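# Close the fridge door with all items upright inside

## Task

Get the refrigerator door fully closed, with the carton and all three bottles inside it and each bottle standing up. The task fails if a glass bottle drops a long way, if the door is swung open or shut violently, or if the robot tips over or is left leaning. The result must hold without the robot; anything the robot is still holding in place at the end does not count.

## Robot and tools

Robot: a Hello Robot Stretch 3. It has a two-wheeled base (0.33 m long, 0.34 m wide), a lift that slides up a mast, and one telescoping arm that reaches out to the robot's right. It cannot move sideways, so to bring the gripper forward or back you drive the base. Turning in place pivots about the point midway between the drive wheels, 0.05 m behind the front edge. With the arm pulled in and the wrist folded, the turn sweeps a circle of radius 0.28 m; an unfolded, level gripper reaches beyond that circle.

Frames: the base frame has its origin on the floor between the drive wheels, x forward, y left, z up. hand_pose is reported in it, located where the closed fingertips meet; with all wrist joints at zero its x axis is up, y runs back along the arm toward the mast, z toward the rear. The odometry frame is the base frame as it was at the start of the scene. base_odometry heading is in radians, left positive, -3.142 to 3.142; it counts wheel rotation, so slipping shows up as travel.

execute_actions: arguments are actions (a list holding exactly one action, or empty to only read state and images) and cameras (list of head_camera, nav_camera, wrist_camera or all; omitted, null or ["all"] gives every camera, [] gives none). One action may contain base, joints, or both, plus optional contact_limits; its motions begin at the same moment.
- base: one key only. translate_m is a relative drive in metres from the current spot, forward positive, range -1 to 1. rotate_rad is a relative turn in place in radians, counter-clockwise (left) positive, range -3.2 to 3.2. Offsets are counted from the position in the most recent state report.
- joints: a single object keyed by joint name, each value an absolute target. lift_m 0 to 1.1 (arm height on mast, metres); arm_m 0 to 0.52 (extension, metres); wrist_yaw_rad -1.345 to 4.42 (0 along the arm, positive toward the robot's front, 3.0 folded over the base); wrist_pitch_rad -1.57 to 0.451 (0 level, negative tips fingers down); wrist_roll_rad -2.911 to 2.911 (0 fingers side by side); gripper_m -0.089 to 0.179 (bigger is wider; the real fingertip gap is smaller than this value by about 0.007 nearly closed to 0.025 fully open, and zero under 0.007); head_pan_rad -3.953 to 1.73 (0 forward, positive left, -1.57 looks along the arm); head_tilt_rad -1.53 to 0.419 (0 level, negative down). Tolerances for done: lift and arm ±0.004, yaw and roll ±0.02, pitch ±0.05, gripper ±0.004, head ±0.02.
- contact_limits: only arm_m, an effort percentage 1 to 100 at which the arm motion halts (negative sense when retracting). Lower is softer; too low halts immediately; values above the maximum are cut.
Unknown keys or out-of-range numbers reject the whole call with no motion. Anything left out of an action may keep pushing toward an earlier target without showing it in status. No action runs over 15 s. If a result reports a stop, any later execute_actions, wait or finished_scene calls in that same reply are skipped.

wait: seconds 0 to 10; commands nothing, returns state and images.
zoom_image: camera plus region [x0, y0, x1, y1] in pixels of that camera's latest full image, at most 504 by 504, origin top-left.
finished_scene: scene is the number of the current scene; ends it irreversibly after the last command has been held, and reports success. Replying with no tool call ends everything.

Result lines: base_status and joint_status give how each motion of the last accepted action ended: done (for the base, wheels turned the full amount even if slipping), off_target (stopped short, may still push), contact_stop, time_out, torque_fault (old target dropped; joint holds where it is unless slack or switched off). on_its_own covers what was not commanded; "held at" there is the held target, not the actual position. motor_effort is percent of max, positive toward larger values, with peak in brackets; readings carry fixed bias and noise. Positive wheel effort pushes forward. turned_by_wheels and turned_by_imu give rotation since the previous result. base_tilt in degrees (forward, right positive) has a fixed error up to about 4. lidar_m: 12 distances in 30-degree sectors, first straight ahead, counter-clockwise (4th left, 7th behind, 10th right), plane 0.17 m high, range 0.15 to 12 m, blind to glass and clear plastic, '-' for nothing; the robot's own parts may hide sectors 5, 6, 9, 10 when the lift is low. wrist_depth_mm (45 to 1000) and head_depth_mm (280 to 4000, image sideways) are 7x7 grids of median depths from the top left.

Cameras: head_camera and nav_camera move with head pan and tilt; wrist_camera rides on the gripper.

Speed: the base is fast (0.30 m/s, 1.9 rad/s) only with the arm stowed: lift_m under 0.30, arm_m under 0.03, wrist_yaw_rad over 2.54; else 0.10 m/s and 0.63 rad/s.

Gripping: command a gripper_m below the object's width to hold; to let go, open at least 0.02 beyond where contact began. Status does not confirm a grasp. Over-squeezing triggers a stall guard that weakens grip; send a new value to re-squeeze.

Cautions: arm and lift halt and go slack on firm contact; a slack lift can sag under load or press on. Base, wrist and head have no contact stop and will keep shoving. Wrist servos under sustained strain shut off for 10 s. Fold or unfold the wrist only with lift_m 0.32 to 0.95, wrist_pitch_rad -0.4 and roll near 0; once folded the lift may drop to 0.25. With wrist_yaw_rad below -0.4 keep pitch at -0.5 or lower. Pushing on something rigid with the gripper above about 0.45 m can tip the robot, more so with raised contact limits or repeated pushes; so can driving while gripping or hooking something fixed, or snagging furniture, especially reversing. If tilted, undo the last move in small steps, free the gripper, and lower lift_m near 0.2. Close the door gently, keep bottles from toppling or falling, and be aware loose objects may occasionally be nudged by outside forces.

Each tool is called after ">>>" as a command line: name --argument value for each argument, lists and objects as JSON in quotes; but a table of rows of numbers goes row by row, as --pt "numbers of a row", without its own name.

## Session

>>> execute_actions --actions '[]'

Scene clock: 0.00 s.
base_odometry: x=+0.000 y=+0.000 heading=+0.000 (m, m, rad; odometry frame)
turned_by_wheels: +0.000 (rad since the last result)
turned_by_imu: +0.000 (rad since the last result)
base_tilt: forward=+1.7 right=-2.1 (deg)
lidar_m: 1.42 1.66 2.86 3.08 1.62 1.63 2.32 1.94 1.25 1.68 1.59 1.42
head_depth_mm: 1299 1290 1302 1301 1302 1303 1312 / 1329 1330 1329 1335 1332 1337 1343 / 1364 1358 1359 1364 1362 1365 1372 / 1417 1415 1419 1422 1421 1425 1431 / 1451 1449 1454 1457 1461 1462 1465 / 1484 1498 1498 1500 1497 1507 1504 / 1535 1540 1541 1544 1544 1547 1552
base_status: not commanded
joint_positions: lift_m=+0.311 arm_m=-0.002 wrist_yaw_rad=+2.862 wrist_pitch_rad=-0.485 wrist_roll_rad=+0.012 gripper_m=+0.037 head_pan_rad=+0.016 head_tilt_rad=-0.016
joint_status: not commanded
motor_effort: left_wheel=+0 right_wheel=+0 lift_m=+20 arm_m=+0 wrist_yaw_rad=-1 wrist_pitch_rad=+8 wrist_roll_rad=+0 gripper_m=+1 head_pan_rad=+0 head_tilt_rad=+1 (%)
hand_pose: x=+0.0382 y=+0.0641 z=+0.3094 quat_wxyz=(+0.264, +0.707, +0.071, +0.652) (m; base frame)
wrist_depth_mm: - - - - - - - / - - - - - - - / - 871 884 881 870 888 881 / 670 699 688 700 700 694 693 / 580 - 597 585 581 575 579 / 495 - - 498 500 492 495 / 452 - - 431 433 431 430
pictures: head_camera (sideways: a quarter turn clockwise sets it upright), nav_camera (sideways: a quarter turn counterclockwise sets it upright), wrist_camera
Images, in order (width x height): head_camera 896x504, nav_camera 672x504, wrist_camera 644x364.

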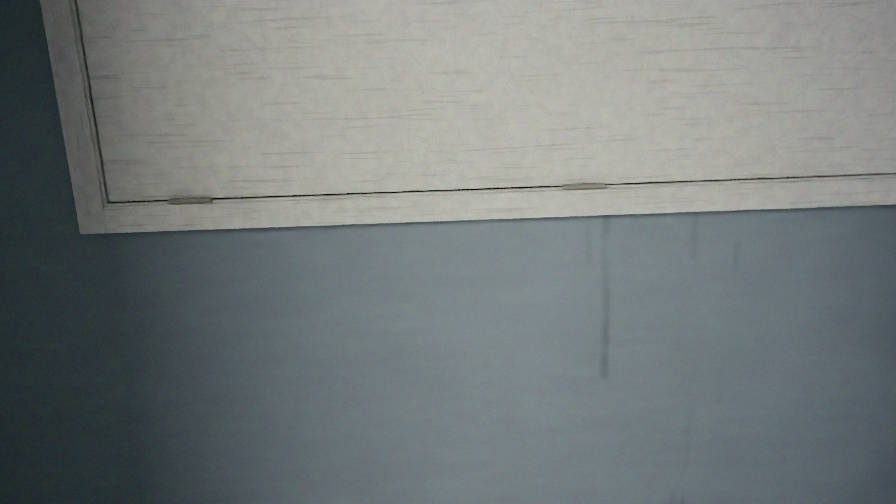

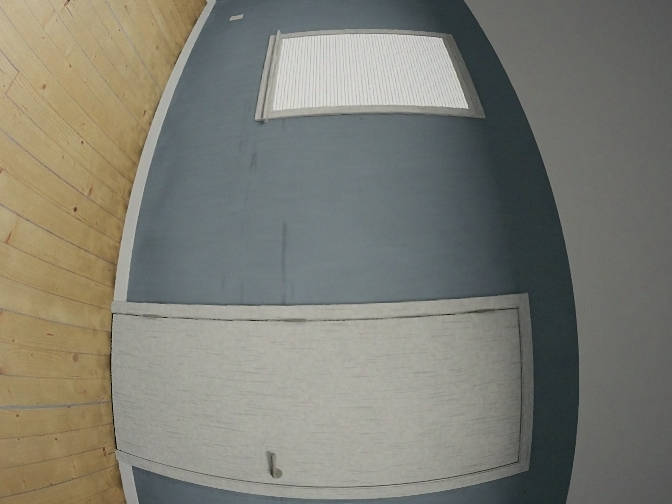

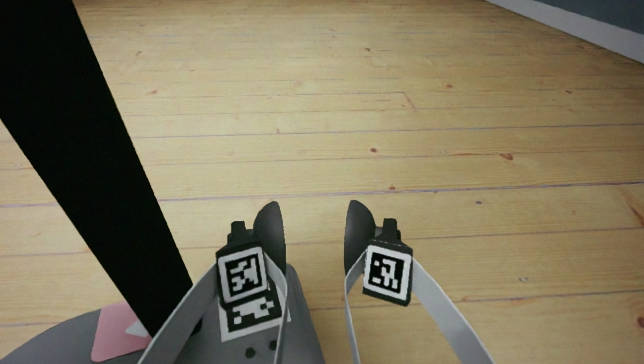

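>>> execute_actions --actions '[{"joints":{"head_pan_rad":-2.2,"head_tilt_rad":-0.4}}]' --cameras '["nav_camera"]'

>>> execute_actions --actions '[{"joints":{"head_pan_rad":1.7,"head_tilt_rad":-0.4}}]' --cameras '["nav_camera"]'

Scene clock: 5.57 s.
base_odometry: x=+0.000 y=+0.000 heading=+0.000 (m, m, rad; odometry frame)
turned_by_wheels: +0.000 (rad since the last result)
turned_by_imu: +0.000 (rad since the last result)
base_tilt: forward=+1.8 right=-1.9 (deg)
lidar_m: 1.42 1.66 2.86 3.08 1.63 1.63 2.32 1.95 1.25 1.67 1.59 1.42
head_depth_mm: 1796 1928 2088 2279 2296 1737 1397 / 1705 1821 1984 2142 2229 1741 1406 / 1629 1742 1870 2021 2142 1745 1405 / 1552 1663 1783 1921 2039 1748 1411 / 1495 1579 1688 1764 1943 1750 1375 / 1432 1512 1591 1134 1805 1642 1415 / 1379 1460 1532 1053 1769 1762 1417
base_status: not commanded
joint_positions: lift_m=+0.311 arm_m=-0.002 wrist_yaw_rad=+2.862 wrist_pitch_rad=-0.485 wrist_roll_rad=+0.012 gripper_m=+0.037 head_pan_rad=-2.193 head_tilt_rad=-0.395
joint_status: all done
motor_effort: left_wheel=+0(0) right_wheel=+0(0) lift_m=+20(20) arm_m=+0(0) wrist_yaw_rad=-1(1) wrist_pitch_rad=+7(7) wrist_roll_rad=+0(0) gripper_m=+1(0) head_pan_rad=-3(34) head_tilt_rad=-1(20) (%)
hand_pose: x=+0.0382 y=+0.0641 z=+0.3094 quat_wxyz=(+0.264, +0.707, +0.071, +0.652) (m; base frame)
wrist_depth_mm: - - - - - - - / - - - - - - - / - 867 879 888 891 880 888 / 664 693 703 706 685 687 693 / 573 - 596 576 590 581 580 / 493 - - 497 498 493 501 / 455 - - 427 431 433 433
pictures: nav_camera (sideways: a quarter turn counterclockwise sets it upright)
Images, in order (width x height): nav_camera 672x504.

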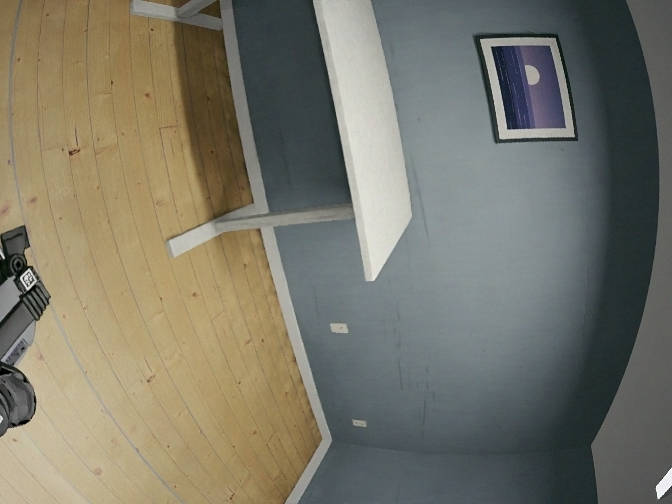

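Scene clock: 7.93 s.
base_odometry: x=+0.000 y=+0.000 heading=+0.000 (m, m, rad; odometry frame)
turned_by_wheels: +0.000 (rad since the last result)
turned_by_imu: +0.000 (rad since the last result)
base_tilt: forward=+1.9 right=-2.0 (deg)
lidar_m: 1.42 1.66 2.87 3.08 1.62 1.63 2.33 1.95 1.25 1.67 1.60 1.42
head_depth_mm: 2521 2679 2848 3024 2303 1732 1393 / 2598 2789 2944 3113 2318 1746 1399 / 2684 2830 3059 3236 2320 1754 1407 / 2757 2953 3183 3253 2339 1758 1404 / 2859 3070 3304 3454 2352 1760 1409 / 2968 3177 3430 3526 2354 1758 1411 / 3088 3295 3499 3438 2417 1802 -
base_status: not commanded
joint_positions: lift_m=+0.311 arm_m=-0.002 wrist_yaw_rad=+2.862 wrist_pitch_rad=-0.485 wrist_roll_rad=+0.012 gripper_m=+0.037 head_pan_rad=+1.693 head_tilt_rad=-0.395
joint_status: all done
motor_effort: left_wheel=+0(0) right_wheel=+1(0) lift_m=+20(20) arm_m=+0(0) wrist_yaw_rad=+0(0) wrist_pitch_rad=+7(7) wrist_roll_rad=+0(0) gripper_m=+0(1) head_pan_rad=+3(32) head_tilt_rad=-2(2) (%)
hand_pose: x=+0.0382 y=+0.0641 z=+0.3094 quat_wxyz=(+0.264, +0.707, +0.071, +0.652) (m; base frame)
wrist_depth_mm: - - - - - - - / - - - - - - - / - 873 865 853 890 877 887 / 668 701 696 698 701 694 695 / 578 - 599 587 588 584 581 / 486 - - 493 499 490 497 / 449 - - 429 433 436 427
pictures: nav_camera (sideways: a quarter turn counterclockwise sets it upright)
Images, in order (width x height): nav_camera 672x504.

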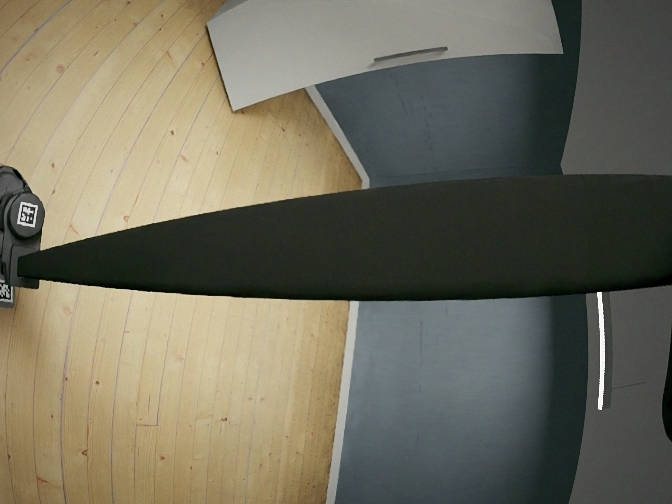

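>>> execute_actions --actions '[{"base":{"rotate_rad":2.4},"joints":{"head_pan_rad":0,"head_tilt_rad":-0.4}}]' --cameras '["nav_camera","head_camera"]'

Scene clock: 16.47 s.
base_odometry: x=+0.000 y=+0.000 heading=+2.400 (m, m, rad; odometry frame)
turned_by_wheels: +2.400 (rad since the last result)
turned_by_imu: +2.350 (rad since the last result)
base_tilt: forward=+1.7 right=-2.0 (deg)
lidar_m: 1.62 1.75 2.31 1.72 1.25 1.59 1.46 1.41 1.50 2.09 3.07 3.21
head_depth_mm: 2799 3033 3295 3371 2294 1730 1392 / 2617 2811 3053 3197 2313 1729 1397 / 2450 2626 2844 3020 2318 1742 1406 / 1379 1459 1584 1706 1857 1760 1405 / 1376 1475 1582 1709 1851 1759 1411 / 1379 1481 1590 1712 1873 1764 1413 / 1395 1500 1674 2059 2250 1761 1424
base_status: done
joint_positions: lift_m=+0.311 arm_m=-0.002 wrist_yaw_rad=+2.862 wrist_pitch_rad=-0.485 wrist_roll_rad=+0.012 gripper_m=+0.037 head_pan_rad=+0.007 head_tilt_rad=-0.395
joint_status: all done
motor_effort: left_wheel=-1(6) right_wheel=+1(3) lift_m=+20(20) arm_m=+0(0) wrist_yaw_rad=+0(0) wrist_pitch_rad=+7(7) wrist_roll_rad=+0(0) gripper_m=+0(0) head_pan_rad=-3(32) head_tilt_rad=-2(1) (%)
hand_pose: x=+0.0382 y=+0.0641 z=+0.3094 quat_wxyz=(+0.264, +0.707, +0.071, +0.652) (m; base frame)
wrist_depth_mm: - - - - - - - / - - - - - - - / - 883 891 860 863 881 889 / 665 698 703 687 703 697 699 / 576 - 597 577 594 581 580 / 489 - - 495 489 497 496 / 452 - - 430 436 435 429
pictures: head_camera (sideways: a quarter turn clockwise sets it upright), nav_camera (sideways: a quarter turn counterclockwise sets it upright)
Images, in order (width x height): head_camera 896x504, nav_camera 672x504.

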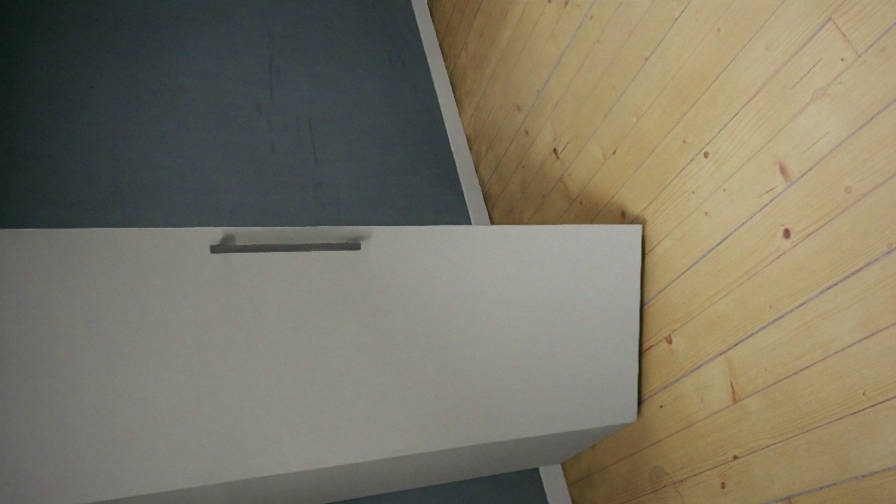

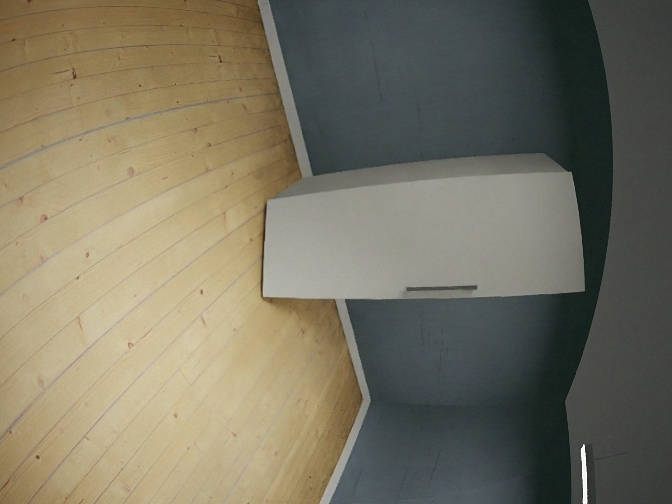

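>>> execute_actions --actions '[{"base":{"rotate_rad":-0.365}}]' --cameras '[]'

>>> execute_actions --actions '[{"base":{"translate_m":1.0}}]' --cameras '[]'

>>> execute_actions --actions '[{"base":{"translate_m":0.72}}]' --cameras '[]'

>>> execute_actions --actions '[{"base":{"rotate_rad":-2.84},"joints":{"lift_m":0.6,"head_pan_rad":-1.57,"head_tilt_rad":-0.6,"gripper_m":0.085}}]' --cameras '[]'

>>> execute_actions --actions '[{"joints":{"wrist_yaw_rad":0.0,"wrist_pitch_rad":-0.4}}]'

Scene clock: 32.03 s.
base_odometry: x=+0.000 y=+0.000 heading=+2.035 (m, m, rad; odometry frame)
turned_by_wheels: -0.365 (rad since the last result)
turned_by_imu: -0.357 (rad since the last result)
base_tilt: forward=+1.7 right=-2.1 (deg)
lidar_m: 2.82 1.62 2.33 2.02 1.25 1.67 1.60 1.42 1.41 1.60 2.57 3.07
head_depth_mm: 2691 2847 3037 3127 2303 1727 1396 / 2886 3036 3244 3327 2282 1734 1397 / 3096 3287 3567 3494 2322 1747 1403 / 3198 3395 3604 3511 2341 1757 1410 / 2889 3011 3198 3276 2330 1751 1411 / 2595 2712 2861 2978 2348 1770 1412 / 2346 2453 2574 1611 1712 1765 1413
base_status: done
joint_positions: lift_m=+0.311 arm_m=-0.002 wrist_yaw_rad=+2.862 wrist_pitch_rad=-0.485 wrist_roll_rad=+0.012 gripper_m=+0.037 head_pan_rad=+0.007 head_tilt_rad=-0.395
joint_status: not commanded
motor_effort: left_wheel=+1(6) right_wheel=-1(5) lift_m=+20(20) arm_m=+0(0) wrist_yaw_rad=+0(1) wrist_pitch_rad=+7(7) wrist_roll_rad=+0(0) gripper_m=-1(0) head_pan_rad=-3(3) head_tilt_rad=-2(1) (%)
hand_pose: x=+0.0382 y=+0.0641 z=+0.3094 quat_wxyz=(+0.264, +0.707, +0.071, +0.652) (m; base frame)
wrist_depth_mm: - - - - - - - / - - - - - - - / - 870 875 865 878 892 866 / 658 696 690 700 699 695 710 / 576 - 599 578 599 574 576 / 493 - - 488 493 494 496 / 456 - - 427 435 431 434
pictures: none
No camera images: the call's "cameras" was empty. Leave "cameras" out to get every camera's image.

Scene clock: 43.27 s.
base_odometry: x=-0.448 y=+0.894 heading=+2.035 (m, m, rad; odometry frame)
turned_by_wheels: +0.000 (rad since the last result)
turned_by_imu: -0.003 (rad since the last result)
base_tilt: forward=+1.7 right=-2.1 (deg)
lidar_m: 2.03 0.72 0.76 1.86 2.44 2.03 2.53 2.10 2.09 2.32 2.34 2.32
head_depth_mm: 2043 2158 2295 2426 2303 1736 1395 / 2170 2299 2446 2622 2298 1736 1397 / 2331 2488 2649 2853 2317 1736 1404 / 2329 2483 2651 2833 2308 1751 1403 / 2067 2196 2329 2472 2330 1750 1410 / 1866 1964 2067 2168 2217 1769 1418 / 1697 1774 1850 1948 2050 1776 1412
base_status: done
joint_positions: lift_m=+0.311 arm_m=-0.002 wrist_yaw_rad=+2.862 wrist_pitch_rad=-0.485 wrist_roll_rad=+0.012 gripper_m=+0.037 head_pan_rad=+0.007 head_tilt_rad=-0.396
joint_status: not commanded
motor_effort: left_wheel=+1(6) right_wheel=-2(2) lift_m=+20(20) arm_m=+0(0) wrist_yaw_rad=-1(1) wrist_pitch_rad=+7(7) wrist_roll_rad=+0(0) gripper_m=+1(1) head_pan_rad=-3(3) head_tilt_rad=-2(1) (%)
hand_pose: x=+0.0382 y=+0.0641 z=+0.3094 quat_wxyz=(+0.264, +0.707, +0.071, +0.652) (m; base frame)
wrist_depth_mm: - - - - 792 637 - / - - - - 869 716 - / - 891 892 886 852 847 900 / 673 702 699 690 695 707 704 / 568 - 605 571 593 577 585 / 493 - - 493 493 494 499 / 453 - - 430 432 432 425
pictures: none
No camera images: the call's "cameras" was empty. Leave "cameras" out to get every camera's image.

Scene clock: 51.70 s.
base_odometry: x=-0.770 y=+1.538 heading=+2.035 (m, m, rad; odometry frame)
turned_by_wheels: +0.000 (rad since the last result)
turned_by_imu: -0.002 (rad since the last result)
base_tilt: forward=+1.7 right=-2.0 (deg)
lidar_m: 1.46 1.21 0.71 0.47 0.47 2.68 3.08 2.56 2.55 2.18 1.79 1.78
head_depth_mm: 1561 1643 1743 1861 1978 1738 1391 / 1651 1762 1866 1990 2126 1736 1400 / 1776 1880 2015 2174 2235 1748 1401 / 1682 1774 1899 2031 2136 1756 1405 / 1493 1571 1668 1773 1889 1756 1407 / 1339 1408 1478 1557 1653 1691 1413 / 1223 1275 1325 1401 1473 1545 1418
base_status: done
joint_positions: lift_m=+0.311 arm_m=-0.002 wrist_yaw_rad=+2.862 wrist_pitch_rad=-0.485 wrist_roll_rad=+0.012 gripper_m=+0.037 head_pan_rad=+0.007 head_tilt_rad=-0.396
joint_status: not commanded
motor_effort: left_wheel=+1(8) right_wheel=-1(2) lift_m=+20(20) arm_m=+0(0) wrist_yaw_rad=+0(1) wrist_pitch_rad=+7(7) wrist_roll_rad=+0(0) gripper_m=+0(0) head_pan_rad=-3(3) head_tilt_rad=-2(1) (%)
hand_pose: x=+0.0382 y=+0.0641 z=+0.3094 quat_wxyz=(+0.264, +0.707, +0.071, +0.652) (m; base frame)
wrist_depth_mm: - 850 817 770 - - 910 / - 932 896 855 - - - / - 518 875 842 879 894 891 / 672 579 693 696 698 684 693 / 572 - 602 589 593 578 572 / 493 - - 492 496 495 497 / 453 - - 430 435 432 427
pictures: none
No camera images: the call's "cameras" was empty. Leave "cameras" out to get every camera's image.

Scene clock: 57.17 s.
base_odometry: x=-0.770 y=+1.538 heading=-0.805 (m, m, rad; odometry frame)
turned_by_wheels: -2.840 (rad since the last result)
turned_by_imu: -2.782 (rad since the last result)
base_tilt: forward=+1.8 right=-2.0 (deg)
lidar_m: 2.67 2.55 2.59 1.87 1.80 1.75 1.26 1.20 0.71 0.47 2.97 2.68
head_depth_mm: 998 1126 1009 1353 1089 1106 1150 / 922 1029 1087 1303 1172 1256 1230 / 847 949 1044 1200 1377 1387 1233 / 370 408 455 514 590 712 864 / 2059 2353 2573 2084 1797 1474 1237 / 2441 2813 3051 2369 1819 1475 1242 / 2541 2728 2941 2390 1817 1469 1248
base_status: done
joint_positions: lift_m=+0.599 arm_m=-0.002 wrist_yaw_rad=+2.862 wrist_pitch_rad=-0.485 wrist_roll_rad=+0.012 gripper_m=+0.085 head_pan_rad=-1.563 head_tilt_rad=-0.593
joint_status: all done
motor_effort: left_wheel=+2(5) right_wheel=-1(3) lift_m=+28(26) arm_m=+0(0) wrist_yaw_rad=-1(0) wrist_pitch_rad=+7(8) wrist_roll_rad=+0(0) gripper_m=-1(85) head_pan_rad=-3(32) head_tilt_rad=-3(14) (%)
hand_pose: x=+0.0382 y=+0.0641 z=+0.5974 quat_wxyz=(+0.265, +0.707, +0.071, +0.652) (m; base frame)
wrist_depth_mm: - - - - - - - / - - - - - - - / - - - - - - - / - - - - - - - / 960 - - 942 - 980 979 / 813 809 802 841 793 828 831 / 722 701 723 732 727 713 728
pictures: none
No camera images: the call's "cameras" was empty. Leave "cameras" out to get every camera's image.

Scene clock: 59.60 s.
base_odometry: x=-0.770 y=+1.538 heading=-0.805 (m, m, rad; odometry frame)
turned_by_wheels: +0.000 (rad since the last result)
turned_by_imu: +0.000 (rad since the last result)
base_tilt: forward=+1.8 right=-2.0 (deg)
lidar_m: 2.67 2.55 2.60 1.87 1.79 1.76 1.26 1.20 0.71 0.47 2.97 2.68
head_depth_mm: 999 1127 1010 1350 1088 1102 1156 / 922 1028 1084 1313 1173 1250 1233 / 845 951 1046 1195 1381 1385 1266 / 370 408 455 514 590 710 838 / 2066 2337 2577 2098 1808 1474 1236 / 2428 2789 3022 2365 1815 1467 1238 / 2553 2746 2952 2411 1823 1471 1239
base_status: not commanded
joint_positions: lift_m=+0.599 arm_m=-0.002 wrist_yaw_rad=+0.004 wrist_pitch_rad=-0.419 wrist_roll_rad=+0.012 gripper_m=+0.085 head_pan_rad=-1.563 head_tilt_rad=-0.593
joint_status: all done
motor_effort: left_wheel=+2(2) right_wheel=-1(1) lift_m=+28(28) arm_m=+0(0) wrist_yaw_rad=-4(3) wrist_pitch_rad=+10(10) wrist_roll_rad=+0(0) gripper_m=+0(0) head_pan_rad=-3(3) head_tilt_rad=-3(3) (%)
hand_pose: x=-0.0206 y=-0.3673 z=+0.6119 quat_wxyz=(+0.688, +0.148, -0.695, -0.147) (m; base frame)
wrist_depth_mm: - - - 202 761 881 705 / - - - 222 775 720 393 / - - - 244 808 681 414 / - - - 273 782 642 457 / - - - 318 860 684 633 / 882 887 829 376 858 595 836 / 742 747 742 447 759 705 751
pictures: head_camera (sideways: a quarter turn clockwise sets it upright), nav_camera (sideways: a quarter turn counterclockwise sets it upright), wrist_camera
Images, in order (width x height): head_camera 896x504, nav_camera 672x504, wrist_camera 644x364.

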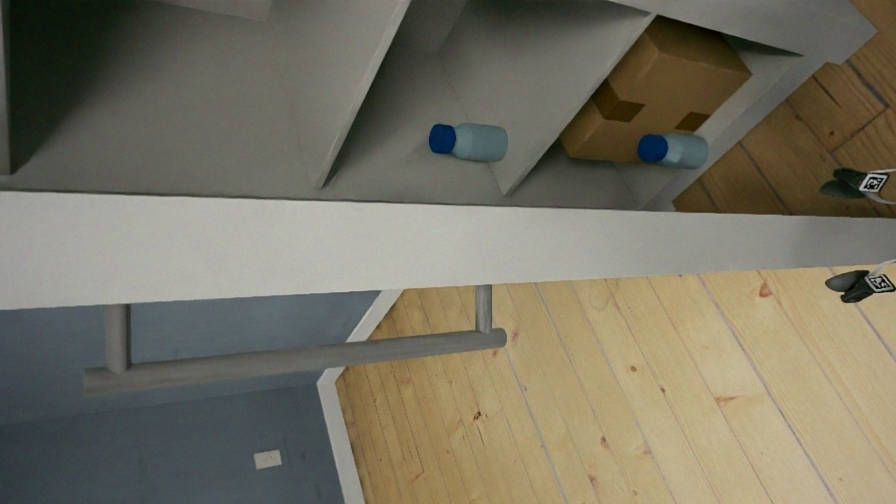

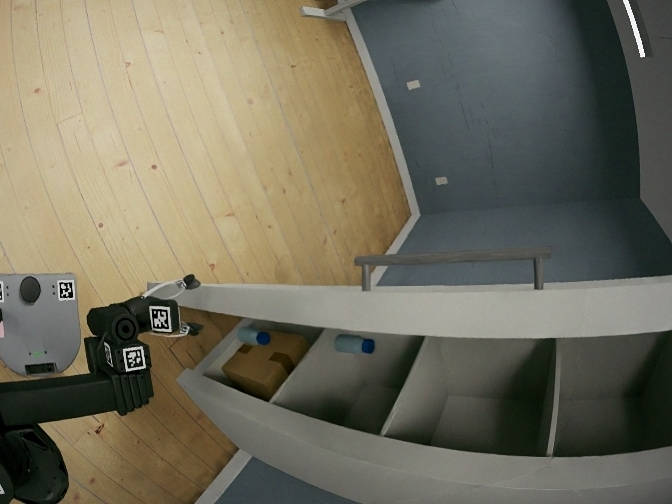

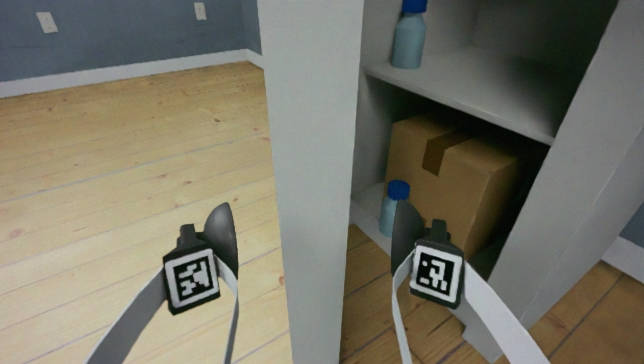

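>>> execute_actions --actions '[{"base":{"translate_m":0.3},"joints":{"arm_m":0.12,"wrist_pitch_rad":-0.1,"gripper_m":0.11}}]' --cameras '["nav_camera","head_camera"]'

Scene clock: 69.13 s.
base_odometry: x=-0.562 y=+1.322 heading=-0.805 (m, m, rad; odometry frame)
turned_by_wheels: +0.000 (rad since the last result)
turned_by_imu: -0.300 (rad since the last result)
base_tilt: forward=+1.8 right=-2.0 (deg)
lidar_m: 2.83 2.37 2.37 2.36 1.96 1.95 1.69 1.40 0.57 0.66 2.50 2.47
head_depth_mm: 469 505 551 608 697 1123 1224 / 542 583 623 680 763 854 956 / 619 674 740 823 929 1050 - / 722 800 899 1023 1184 1362 1202 / 1560 1759 2002 2177 1803 1462 1232 / 1739 1952 2243 2377 1805 1467 1238 / 1919 2177 2519 2365 1815 1475 1237
base_status: done
joint_positions: lift_m=+0.600 arm_m=+0.120 wrist_yaw_rad=+0.000 wrist_pitch_rad=-0.120 wrist_roll_rad=+0.010 gripper_m=+0.110 head_pan_rad=-1.565 head_tilt_rad=-0.597
joint_status: all done
motor_effort: left_wheel=+1(29) right_wheel=+0(51) lift_m=+22(28) arm_m=+2(30) wrist_yaw_rad=+0(57) wrist_pitch_rad=+10(39) wrist_roll_rad=+0(3) gripper_m=-1(81) head_pan_rad=-3(3) head_tilt_rad=-1(2) (%)
hand_pose: x=-0.0216 y=-0.5163 z=+0.6838 quat_wxyz=(+0.703, +0.042, -0.709, -0.043) (m; base frame)
wrist_depth_mm: - - - 476 322 241 193 / - - - 498 331 249 198 / - - - 525 342 255 202 / - - - 554 355 261 207 / - - - 590 393 259 210 / - - - 622 408 255 213 / - 971 969 658 402 297 217
pictures: head_camera (sideways: a quarter turn clockwise sets it upright), nav_camera (sideways: a quarter turn counterclockwise sets it upright)
Images, in order (width x height): head_camera 896x504, nav_camera 672x504.

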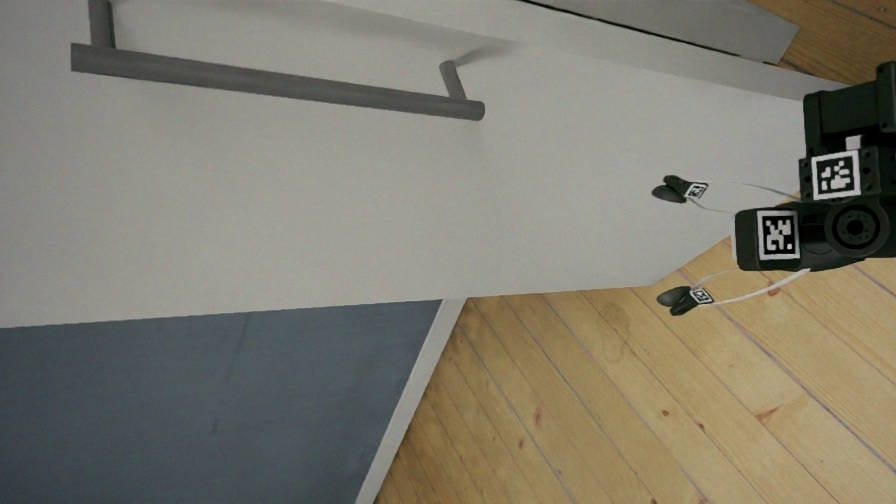

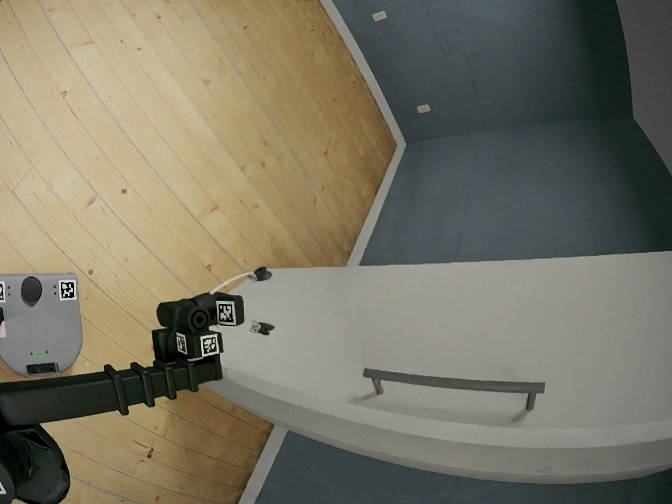

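>>> execute_actions --actions '[{"joints":{"arm_m":0.0,"wrist_yaw_rad":1.2}}]' --cameras '[]'

>>> execute_actions --actions '[{"base":{"translate_m":-0.35},"joints":{"head_tilt_rad":-0.8}}]' --cameras '["nav_camera","head_camera"]'

Scene clock: 75.83 s.
base_odometry: x=-0.562 y=+1.322 heading=-0.805 (m, m, rad; odometry frame)
turned_by_wheels: +0.000 (rad since the last result)
turned_by_imu: +0.000 (rad since the last result)
base_tilt: forward=+1.8 right=-2.0 (deg)
lidar_m: 2.83 2.37 2.36 2.35 1.96 1.96 1.69 1.40 0.72 0.82 2.51 2.47
head_depth_mm: 622 674 732 802 888 1005 1175 / 671 728 797 882 991 1121 1205 / 725 794 879 984 1117 1287 1233 / 790 871 975 1108 1276 1418 1232 / 1574 1751 2020 2221 1805 1458 1230 / 1743 1959 2233 2357 1805 1471 1237 / 1912 2170 2517 2345 1813 1470 1244
base_status: not commanded
joint_positions: lift_m=+0.600 arm_m=+0.000 wrist_yaw_rad=+1.197 wrist_pitch_rad=-0.120 wrist_roll_rad=+0.010 gripper_m=+0.110 head_pan_rad=-1.565 head_tilt_rad=-0.597
joint_status: all done
motor_effort: left_wheel=+1(0) right_wheel=+0(1) lift_m=+23(22) arm_m=-3(6) wrist_yaw_rad=+2(3) wrist_pitch_rad=+10(10) wrist_roll_rad=+0(1) gripper_m=+1(0) head_pan_rad=-2(2) head_tilt_rad=-1(1) (%)
hand_pose: x=+0.2127 y=-0.2373 z=+0.6838 quat_wxyz=(+0.605, +0.435, -0.562, +0.360) (m; base frame)
wrist_depth_mm: - - - - - - - / - - - - - - - / - - - - - - - / - - - - - - - / - - - - - - - / - - - - - - - / - 995 - - 996 - 961
pictures: none
No camera images: the call's "cameras" was empty. Leave "cameras" out to get every camera's image.

Scene clock: 80.47 s.
base_odometry: x=-0.805 y=+1.574 heading=-0.805 (m, m, rad; odometry frame)
turned_by_wheels: +0.000 (rad since the last result)
turned_by_imu: +0.001 (rad since the last result)
base_tilt: forward=+1.8 right=-2.0 (deg)
lidar_m: 3.11 2.60 2.59 2.04 1.69 1.69 1.41 1.17 0.86 0.62 0.94 2.79
head_depth_mm: 804 999 1252 1471 1518 1300 1150 / 669 796 990 1306 1487 1302 1182 / 590 679 813 995 1287 1300 - / 521 594 691 833 1040 1273 1171 / 529 617 767 943 1228 1305 1182 / 623 734 892 1139 1454 1304 1163 / 703 849 1067 1733 1530 1307 1140
base_status: done
joint_positions: lift_m=+0.600 arm_m=+0.000 wrist_yaw_rad=+1.197 wrist_pitch_rad=-0.120 wrist_roll_rad=+0.010 gripper_m=+0.110 head_pan_rad=-1.565 head_tilt_rad=-0.790
joint_status: all done
motor_effort: left_wheel=+1(4) right_wheel=+0(3) lift_m=+22(22) arm_m=-3(3) wrist_yaw_rad=+3(2) wrist_pitch_rad=+11(11) wrist_roll_rad=+1(1) gripper_m=+0(1) head_pan_rad=-2(3) head_tilt_rad=-3(17) (%)
hand_pose: x=+0.2127 y=-0.2373 z=+0.6838 quat_wxyz=(+0.605, +0.435, -0.562, +0.360) (m; base frame)
wrist_depth_mm: - - - - - - - / - - - - - - - / - - - - - - - / - - - - - - - / - - - - - - - / - - - - - - - / - 995 995 976 983 989 769
pictures: head_camera (sideways: a quarter turn clockwise sets it upright), nav_camera (sideways: a quarter turn counterclockwise sets it upright)
Images, in order (width x height): head_camera 896x504, nav_camera 672x504.

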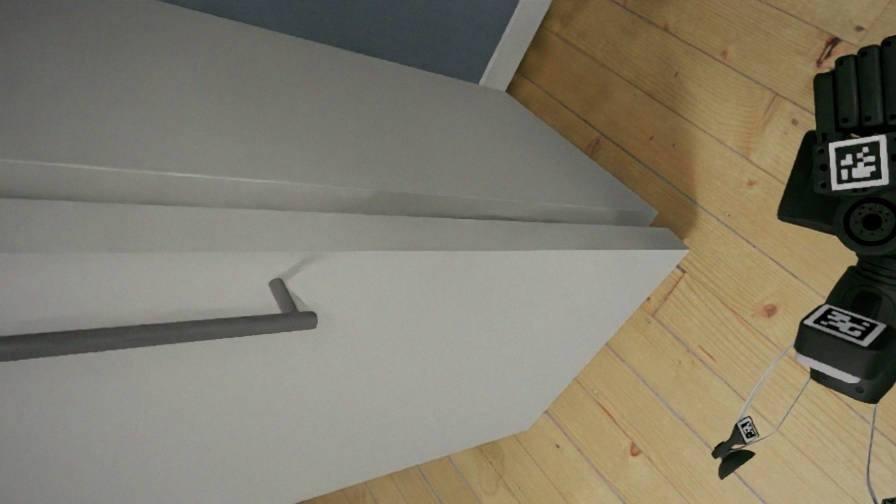

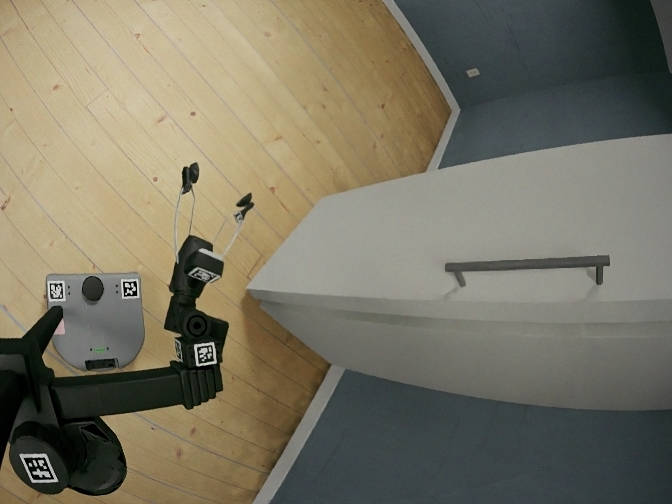

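>>> execute_actions --actions '[{"base":{"rotate_rad":0.39},"joints":{"wrist_yaw_rad":1.6,"gripper_m":0.08,"wrist_pitch_rad":0}}]' --cameras '[]'

>>> execute_actions --actions '[{"base":{"translate_m":-0.55}}]' --cameras '[]'

>>> execute_actions --actions '[{"base":{"rotate_rad":0.42},"joints":{"wrist_yaw_rad":0,"head_tilt_rad":-0.6}}]' --cameras '["wrist_camera","head_camera"]'

Scene clock: 92.63 s.
base_odometry: x=-0.805 y=+1.574 heading=-0.415 (m, m, rad; odometry frame)
turned_by_wheels: +0.390 (rad since the last result)
turned_by_imu: +0.381 (rad since the last result)
base_tilt: forward=+1.7 right=-2.1 (deg)
lidar_m: 2.65 2.59 2.27 1.73 1.71 1.56 1.19 1.16 0.62 0.75 3.06 2.79
head_depth_mm: 542 583 656 770 1025 1275 1150 / 643 703 776 866 1001 1236 1178 / 754 839 948 1088 1275 1302 - / 931 1058 1235 1486 1522 1299 1160 / 2431 2799 2311 1834 1524 1304 1161 / 2733 2933 2309 1836 1522 1304 1164 / 2628 2796 2296 1837 1524 1309 1141
base_status: done
joint_positions: lift_m=+0.600 arm_m=+0.000 wrist_yaw_rad=+1.597 wrist_pitch_rad=-0.022 wrist_roll_rad=+0.010 gripper_m=+0.080 head_pan_rad=-1.565 head_tilt_rad=-0.790
joint_status: all done
motor_effort: left_wheel=-1(5) right_wheel=+1(5) lift_m=+22(23) arm_m=-3(3) wrist_yaw_rad=+2(3) wrist_pitch_rad=+11(12) wrist_roll_rad=+0(1) gripper_m=-1(83) head_pan_rad=-2(2) head_tilt_rad=-3(3) (%)
hand_pose: x=+0.2342 y=-0.1387 z=+0.7088 quat_wxyz=(+0.497, +0.514, -0.490, +0.498) (m; base frame)
wrist_depth_mm: - - - - - - - / - - - - - - - / - - - - - - - / - - - - - - - / - - - - - - - / - - - - - - - / - - - - - - -
pictures: none
No camera images: the call's "cameras" was empty. Leave "cameras" out to get every camera's image.

Scene clock: 99.27 s.
base_odometry: x=-1.308 y=+1.796 heading=-0.415 (m, m, rad; odometry frame)
turned_by_wheels: +0.000 (rad since the last result)
turned_by_imu: +0.001 (rad since the last result)
base_tilt: forward=+1.7 right=-2.0 (deg)
lidar_m: 3.15 3.07 1.93 1.48 1.46 0.90 0.69 0.68 0.71 0.64 0.63 3.20
head_depth_mm: 715 819 920 1019 1143 1253 1148 / 670 776 925 1130 1345 1300 1180 / 629 722 850 1029 1305 1305 - / 594 677 785 936 1158 1298 1161 / 563 636 730 862 1047 1248 1164 / 535 599 683 802 1048 1250 1162 / 509 573 1128 820 933 1306 1142
base_status: done
joint_positions: lift_m=+0.600 arm_m=+0.000 wrist_yaw_rad=+1.597 wrist_pitch_rad=-0.022 wrist_roll_rad=+0.010 gripper_m=+0.080 head_pan_rad=-1.565 head_tilt_rad=-0.790
joint_status: not commanded
motor_effort: left_wheel=-1(6) right_wheel=+1(3) lift_m=+22(23) arm_m=-3(3) wrist_yaw_rad=+1(1) wrist_pitch_rad=+11(11) wrist_roll_rad=+0(1) gripper_m=+0(1) head_pan_rad=-2(2) head_tilt_rad=-3(3) (%)
hand_pose: x=+0.2342 y=-0.1387 z=+0.7088 quat_wxyz=(+0.497, +0.514, -0.490, +0.498) (m; base frame)
wrist_depth_mm: - - - - - - - / - - - - - - - / - - - - - - - / - - - - - - - / - - - - - - - / - - - - - - - / - - - - - - -
pictures: none
No camera images: the call's "cameras" was empty. Leave "cameras" out to get every camera's image.

Scene clock: 101.07 s.
base_odometry: x=-1.308 y=+1.796 heading=+0.005 (m, m, rad; odometry frame)
turned_by_wheels: +0.420 (rad since the last result)
turned_by_imu: +0.411 (rad since the last result)
base_tilt: forward=+1.6 right=-2.1 (deg)
lidar_m: 3.07 2.15 1.51 1.45 1.01 0.71 0.67 0.69 0.66 0.63 3.21 3.24
head_depth_mm: 515 570 639 727 844 1007 1175 / 510 565 631 718 829 988 1168 / 521 579 638 723 835 964 1151 / 932 571 639 728 846 1006 1197 / 515 579 2806 2143 1722 1453 1226 / 2684 2997 3141 2329 1802 1455 1228 / 2733 3004 3180 2320 1794 1460 1233
base_status: done
joint_positions: lift_m=+0.600 arm_m=+0.000 wrist_yaw_rad=+0.004 wrist_pitch_rad=-0.022 wrist_roll_rad=+0.010 gripper_m=+0.080 head_pan_rad=-1.565 head_tilt_rad=-0.606
joint_status: all done
motor_effort: left_wheel=-1(5) right_wheel=+1(4) lift_m=+22(22) arm_m=-3(3) wrist_yaw_rad=-3(3) wrist_pitch_rad=+11(11) wrist_roll_rad=+1(1) gripper_m=+0(0) head_pan_rad=-2(2) head_tilt_rad=+1(15) (%)
hand_pose: x=-0.0204 y=-0.4009 z=+0.7089 quat_wxyz=(+0.704, +0.009, -0.710, -0.007) (m; base frame)
wrist_depth_mm: - - - 393 356 368 375 / - - - 406 369 377 387 / - - - 413 386 393 405 / - - - 422 399 406 415 / - - - 429 410 422 437 / - - - 432 427 442 448 / - - - 442 445 459 471
pictures: head_camera (sideways: a quarter turn clockwise sets it upright), wrist_camera
Images, in order (width x height): head_camera 896x504, wrist_camera 644x364.

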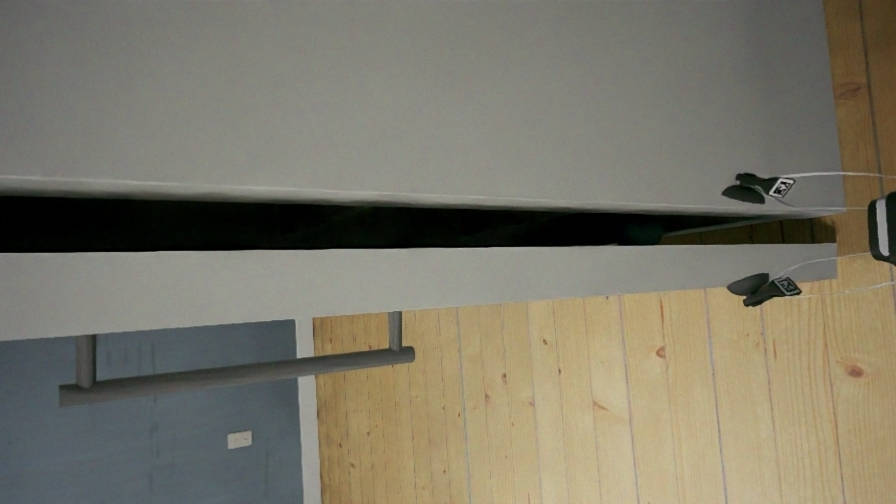

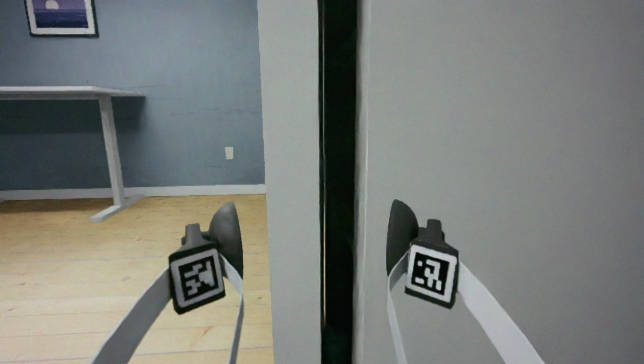

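>>> execute_actions --actions '[{"base":{"translate_m":0.03}}]' --cameras '[]'

>>> execute_actions --actions '[{"joints":{"arm_m":0.17},"contact_limits":{"arm_m":12}}]' --cameras '["wrist_camera"]'

Scene clock: 108.53 s.
base_odometry: x=-1.278 y=+1.796 heading=+0.005 (m, m, rad; odometry frame)
turned_by_wheels: +0.000 (rad since the last result)
turned_by_imu: +0.000 (rad since the last result)
base_tilt: forward=+1.8 right=-2.1 (deg)
lidar_m: 3.04 2.15 1.52 1.44 1.05 0.74 0.70 0.72 0.65 0.63 3.19 3.22
head_depth_mm: 514 569 639 725 843 1000 1172 / 509 563 630 717 829 981 1173 / 946 1030 931 768 859 998 1171 / 502 555 620 702 827 1011 1201 / 2699 2992 3114 2220 1774 1451 1229 / 2718 3034 3191 2316 1786 1450 1232 / 2741 3006 3174 2335 1800 1457 1231
base_status: done
joint_positions: lift_m=+0.600 arm_m=+0.000 wrist_yaw_rad=+0.004 wrist_pitch_rad=-0.022 wrist_roll_rad=+0.010 gripper_m=+0.080 head_pan_rad=-1.565 head_tilt_rad=-0.606
joint_status: not commanded
motor_effort: left_wheel=-1(3) right_wheel=+1(5) lift_m=+23(22) arm_m=-3(3) wrist_yaw_rad=-2(2) wrist_pitch_rad=+11(11) wrist_roll_rad=+0(1) gripper_m=+0(1) head_pan_rad=-2(2) head_tilt_rad=+2(2) (%)
hand_pose: x=-0.0206 y=-0.4009 z=+0.7089 quat_wxyz=(+0.704, +0.009, -0.710, -0.007) (m; base frame)
wrist_depth_mm: - - - 355 357 368 371 / - - - 369 376 373 387 / - - - 385 386 391 406 / - - - 395 399 405 415 / - - - 409 415 424 428 / - - - 425 438 440 452 / - - - 440 452 454 472
pictures: none
No camera images: the call's "cameras" was empty. Leave "cameras" out to get every camera's image.

Scene clock: 111.03 s.
base_odometry: x=-1.278 y=+1.796 heading=+0.005 (m, m, rad; odometry frame)
turned_by_wheels: +0.000 (rad since the last result)
turned_by_imu: +0.000 (rad since the last result)
base_tilt: forward=+1.8 right=-2.1 (deg)
lidar_m: 3.05 2.15 1.52 1.44 1.05 0.74 0.71 0.72 0.65 0.63 3.20 3.21
head_depth_mm: 514 567 639 726 842 1006 1172 / 508 563 631 715 830 978 - / 946 1027 932 770 857 991 - / 502 555 620 701 827 1369 1198 / 2683 2986 3101 2233 1791 1459 1227 / 2718 3062 3247 2322 1783 1459 1232 / 2734 3010 3193 2318 1791 1455 1227
base_status: not commanded
joint_positions: lift_m=+0.600 arm_m=+0.170 wrist_yaw_rad=+0.003 wrist_pitch_rad=-0.021 wrist_roll_rad=+0.010 gripper_m=+0.080 head_pan_rad=-1.565 head_tilt_rad=-0.606
joint_status: all done
motor_effort: left_wheel=-1(1) right_wheel=+1(2) lift_m=+22(23) arm_m=+3(1) wrist_yaw_rad=-2(3) wrist_pitch_rad=+11(11) wrist_roll_rad=+1(0) gripper_m=+0(0) head_pan_rad=-3(2) head_tilt_rad=+2(2) (%)
contact_limits: arm_m 12 (drawing in: default 20, maximum 33; extending or still: default 28, maximum 45)
hand_pose: x=-0.0208 y=-0.5703 z=+0.7090 quat_wxyz=(+0.704, +0.009, -0.710, -0.007) (m; base frame)
wrist_depth_mm: - - - 194 423 199 202 / - - - 200 709 206 211 / - - - 207 288 212 219 / - - - 215 287 221 228 / - - - 223 583 231 235 / - - - 231 488 240 246 / - - - 239 299 249 257
pictures: wrist_camera
Images, in order (width x height): wrist_camera 644x364.

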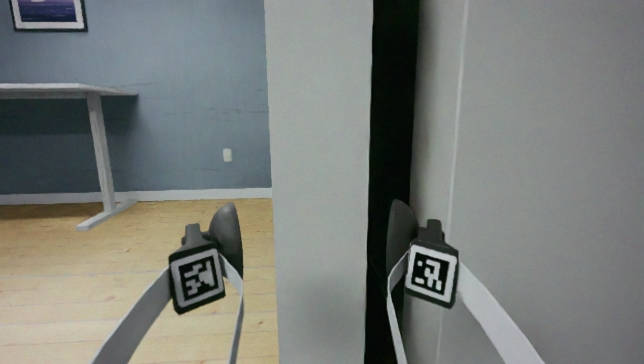

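Good. Repeat the scene 1 sequence.

>>> execute_actions --actions '[{"base":{"translate_m":0.008},"joints":{"arm_m":0.28},"contact_limits":{"arm_m":12}}]' --cameras '["wrist_camera"]'

>>> execute_actions --actions '[{"joints":{"arm_m":0.28},"base":{"translate_m":0.2}}]' --cameras '["nav_camera"]'

Scene clock: 116.53 s.
base_odometry: x=-1.270 y=+1.796 heading=+0.005 (m, m, rad; odometry frame)
turned_by_wheels: +0.000 (rad since the last result)
turned_by_imu: +0.000 (rad since the last result)
base_tilt: forward=+1.8 right=-2.0 (deg)
lidar_m: 3.03 2.15 1.52 1.45 1.06 0.75 0.71 0.73 0.65 0.63 3.18 3.19
head_depth_mm: 514 570 638 726 842 1004 1170 / 512 563 630 716 829 976 - / 953 1045 988 1247 859 - 1165 / 503 555 620 717 1072 1349 1175 / 2663 2959 3096 2206 1777 1460 1224 / 2728 3025 3181 2319 1785 1459 1231 / 2736 2982 3143 2329 1791 1463 1233
base_status: done
joint_positions: lift_m=+0.600 arm_m=+0.279 wrist_yaw_rad=+0.000 wrist_pitch_rad=-0.027 wrist_roll_rad=+0.010 gripper_m=+0.080 head_pan_rad=-1.565 head_tilt_rad=-0.606
joint_status: all done
motor_effort: left_wheel=-2(6) right_wheel=+2(7) lift_m=+23(23) arm_m=+8(13) wrist_yaw_rad=-1(12) wrist_pitch_rad=+14(14) wrist_roll_rad=+1(0) gripper_m=-8(7) head_pan_rad=-2(2) head_tilt_rad=+1(2) (%)
contact_limits: arm_m 12 (drawing in: default 20, maximum 33; extending or still: default 28, maximum 45)
hand_pose: x=-0.0216 y=-0.6796 z=+0.7076 quat_wxyz=(+0.704, +0.009, -0.710, -0.010) (m; base frame)
wrist_depth_mm: - - 94 93 93 160 112 / - - 97 96 97 163 112 / - - 101 99 100 163 113 / - - 105 103 104 165 114 / - - 108 107 107 165 114 / - - 113 111 111 152 117 / - - 117 115 333 178 122
pictures: wrist_camera
Images, in order (width x height): wrist_camera 644x364.

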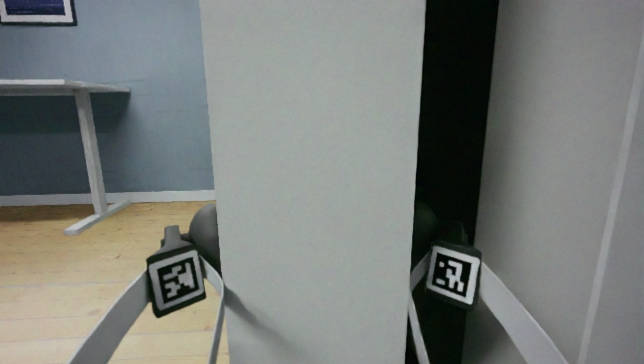

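Scene clock: 119.53 s.
base_odometry: x=-1.070 y=+1.797 heading=+0.005 (m, m, rad; odometry frame)
turned_by_wheels: +0.000 (rad since the last result)
turned_by_imu: -0.001 (rad since the last result)
base_tilt: forward=+1.9 right=-2.1 (deg)
lidar_m: 2.85 2.17 1.54 1.45 1.36 0.96 0.91 0.91 0.71 0.67 3.08 3.00
head_depth_mm: 973 1078 1038 1280 890 1014 1174 / 963 1068 1202 1327 1368 1308 - / 646 735 859 1023 1294 - 1220 / 540 596 667 771 866 1384 1203 / 2738 2998 3100 2308 1780 1451 1229 / 2745 3027 3208 2308 1795 1461 1230 / 2708 2959 3178 2329 1799 1456 1233
base_status: done
joint_positions: lift_m=+0.600 arm_m=+0.280 wrist_yaw_rad=-0.004 wrist_pitch_rad=-0.022 wrist_roll_rad=+0.010 gripper_m=+0.080 head_pan_rad=-1.565 head_tilt_rad=-0.606
joint_status: all done
motor_effort: left_wheel=-2(4) right_wheel=+2(12) lift_m=+22(23) arm_m=+2(8) wrist_yaw_rad=+3(12) wrist_pitch_rad=+11(14) wrist_roll_rad=+0(1) gripper_m=-1(8) head_pan_rad=-2(2) head_tilt_rad=+2(2) (%)
hand_pose: x=-0.0224 y=-0.6804 z=+0.7089 quat_wxyz=(+0.704, +0.007, -0.710, -0.009) (m; base frame)
wrist_depth_mm: - - - 134 183 607 482 / - - - 139 204 620 639 / - - - 144 232 638 662 / - - - 149 271 671 695 / - - - 155 146 621 686 / - - - 160 155 516 477 / - - - 167 584 591 381
pictures: nav_camera (sideways: a quarter turn counterclockwise sets it upright)
Images, in order (width x height): nav_camera 672x504.

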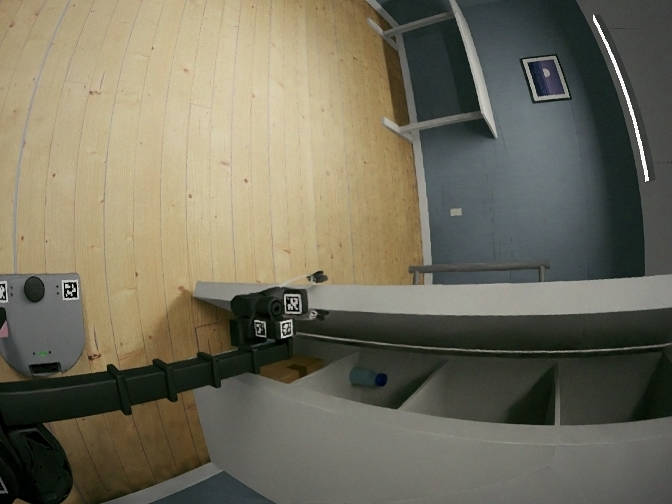

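>>> execute_actions --actions '[{"joints":{"arm_m":0.38,"gripper_m":0.11,"wrist_yaw_rad":-0.2},"base":{"translate_m":0.25}}]' --cameras '[]'

>>> execute_actions --actions '[{"joints":{"arm_m":0.51,"wrist_yaw_rad":-0.35},"base":{"translate_m":0.15}}]' --cameras '["nav_camera"]'

Scene clock: 127.13 s.
base_odometry: x=-0.820 y=+1.798 heading=+0.005 (m, m, rad; odometry frame)
turned_by_wheels: +0.000 (rad since the last result)
turned_by_imu: -0.003 (rad since the last result)
base_tilt: forward=+1.7 right=-2.0 (deg)
lidar_m: 2.60 2.20 1.55 1.47 1.50 1.21 1.16 0.90 0.85 0.81 2.99 2.75
head_depth_mm: 876 1005 1183 1368 1545 1410 1227 / 773 876 1005 1182 1437 1486 - / 693 773 872 1002 1162 1363 1224 / 698 775 871 990 1757 1380 1225 / 2761 3054 3200 2297 1781 1459 1226 / 2737 3018 3223 2313 1789 1464 1224 / 2714 2981 3162 2334 1797 1465 1234
base_status: done
joint_positions: lift_m=+0.600 arm_m=+0.380 wrist_yaw_rad=-0.204 wrist_pitch_rad=-0.022 wrist_roll_rad=+0.010 gripper_m=+0.110 head_pan_rad=-1.565 head_tilt_rad=-0.606
joint_status: all done
motor_effort: left_wheel=+0(14) right_wheel=+0(21) lift_m=+22(22) arm_m=+3(10) wrist_yaw_rad=+3(41) wrist_pitch_rad=+11(13) wrist_roll_rad=+0(0) gripper_m=-1(84) head_pan_rad=-2(2) head_tilt_rad=+3(2) (%)
hand_pose: x=-0.0731 y=-0.7750 z=+0.7088 quat_wxyz=(+0.699, -0.064, -0.708, -0.080) (m; base frame)
wrist_depth_mm: - - 200 186 300 594 609 / - - 210 192 319 621 672 / - - 219 198 335 656 713 / - - - 204 355 669 748 / - - 232 212 334 675 630 / - - 246 220 361 740 621 / - - - 229 420 766 554
pictures: none
No camera images: the call's "cameras" was empty. Leave "cameras" out to get every camera's image.

Scene clock: 130.17 s.
base_odometry: x=-0.670 y=+1.799 heading=+0.005 (m, m, rad; odometry frame)
turned_by_wheels: +0.000 (rad since the last result)
turned_by_imu: -0.001 (rad since the last result)
base_tilt: forward=+1.7 right=-2.0 (deg)
lidar_m: 2.45 2.21 1.56 1.48 1.52 1.38 1.31 0.96 1.10 1.08 2.96 2.59
head_depth_mm: 956 1061 1202 1378 1610 1442 1223 / 929 1034 1159 1321 1551 1477 - / 904 1005 1124 1256 1486 1457 1223 / 2688 2969 2913 2212 1671 1450 1228 / 2744 3027 3202 2315 1780 1457 1230 / 2745 2989 3167 2328 1788 1454 1229 / 2692 2966 3119 2331 1797 1463 1233
base_status: done
joint_positions: lift_m=+0.600 arm_m=+0.510 wrist_yaw_rad=-0.353 wrist_pitch_rad=-0.022 wrist_roll_rad=+0.011 gripper_m=+0.110 head_pan_rad=-1.565 head_tilt_rad=-0.606
joint_status: all done
motor_effort: left_wheel=+0(7) right_wheel=+0(13) lift_m=+23(23) arm_m=+3(7) wrist_yaw_rad=+2(22) wrist_pitch_rad=+11(13) wrist_roll_rad=+0(1) gripper_m=+0(6) head_pan_rad=-2(2) head_tilt_rad=+2(1) (%)
hand_pose: x=-0.1099 y=-0.8945 z=+0.7088 quat_wxyz=(+0.691, -0.117, -0.701, -0.132) (m; base frame)
wrist_depth_mm: - - 300 352 433 552 588 / - - 316 364 448 575 647 / - - 321 378 471 612 683 / - - 335 390 481 638 679 / - - 340 406 482 676 639 / - - 359 418 516 701 742 / - - 378 430 547 729 607
pictures: nav_camera (sideways: a quarter turn counterclockwise sets it upright)
Images, in order (width x height): nav_camera 672x504.

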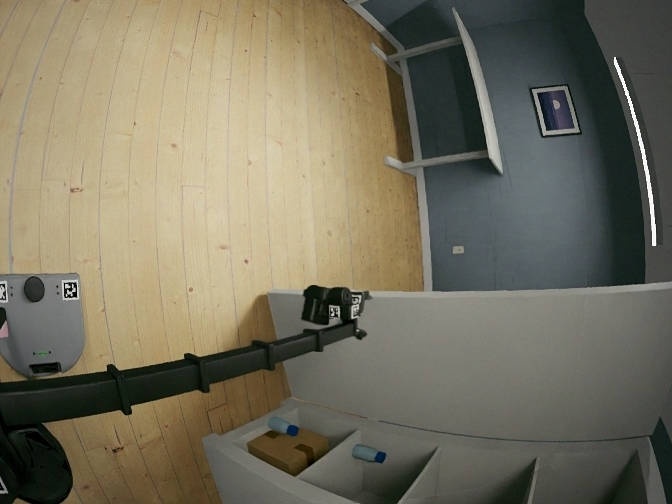

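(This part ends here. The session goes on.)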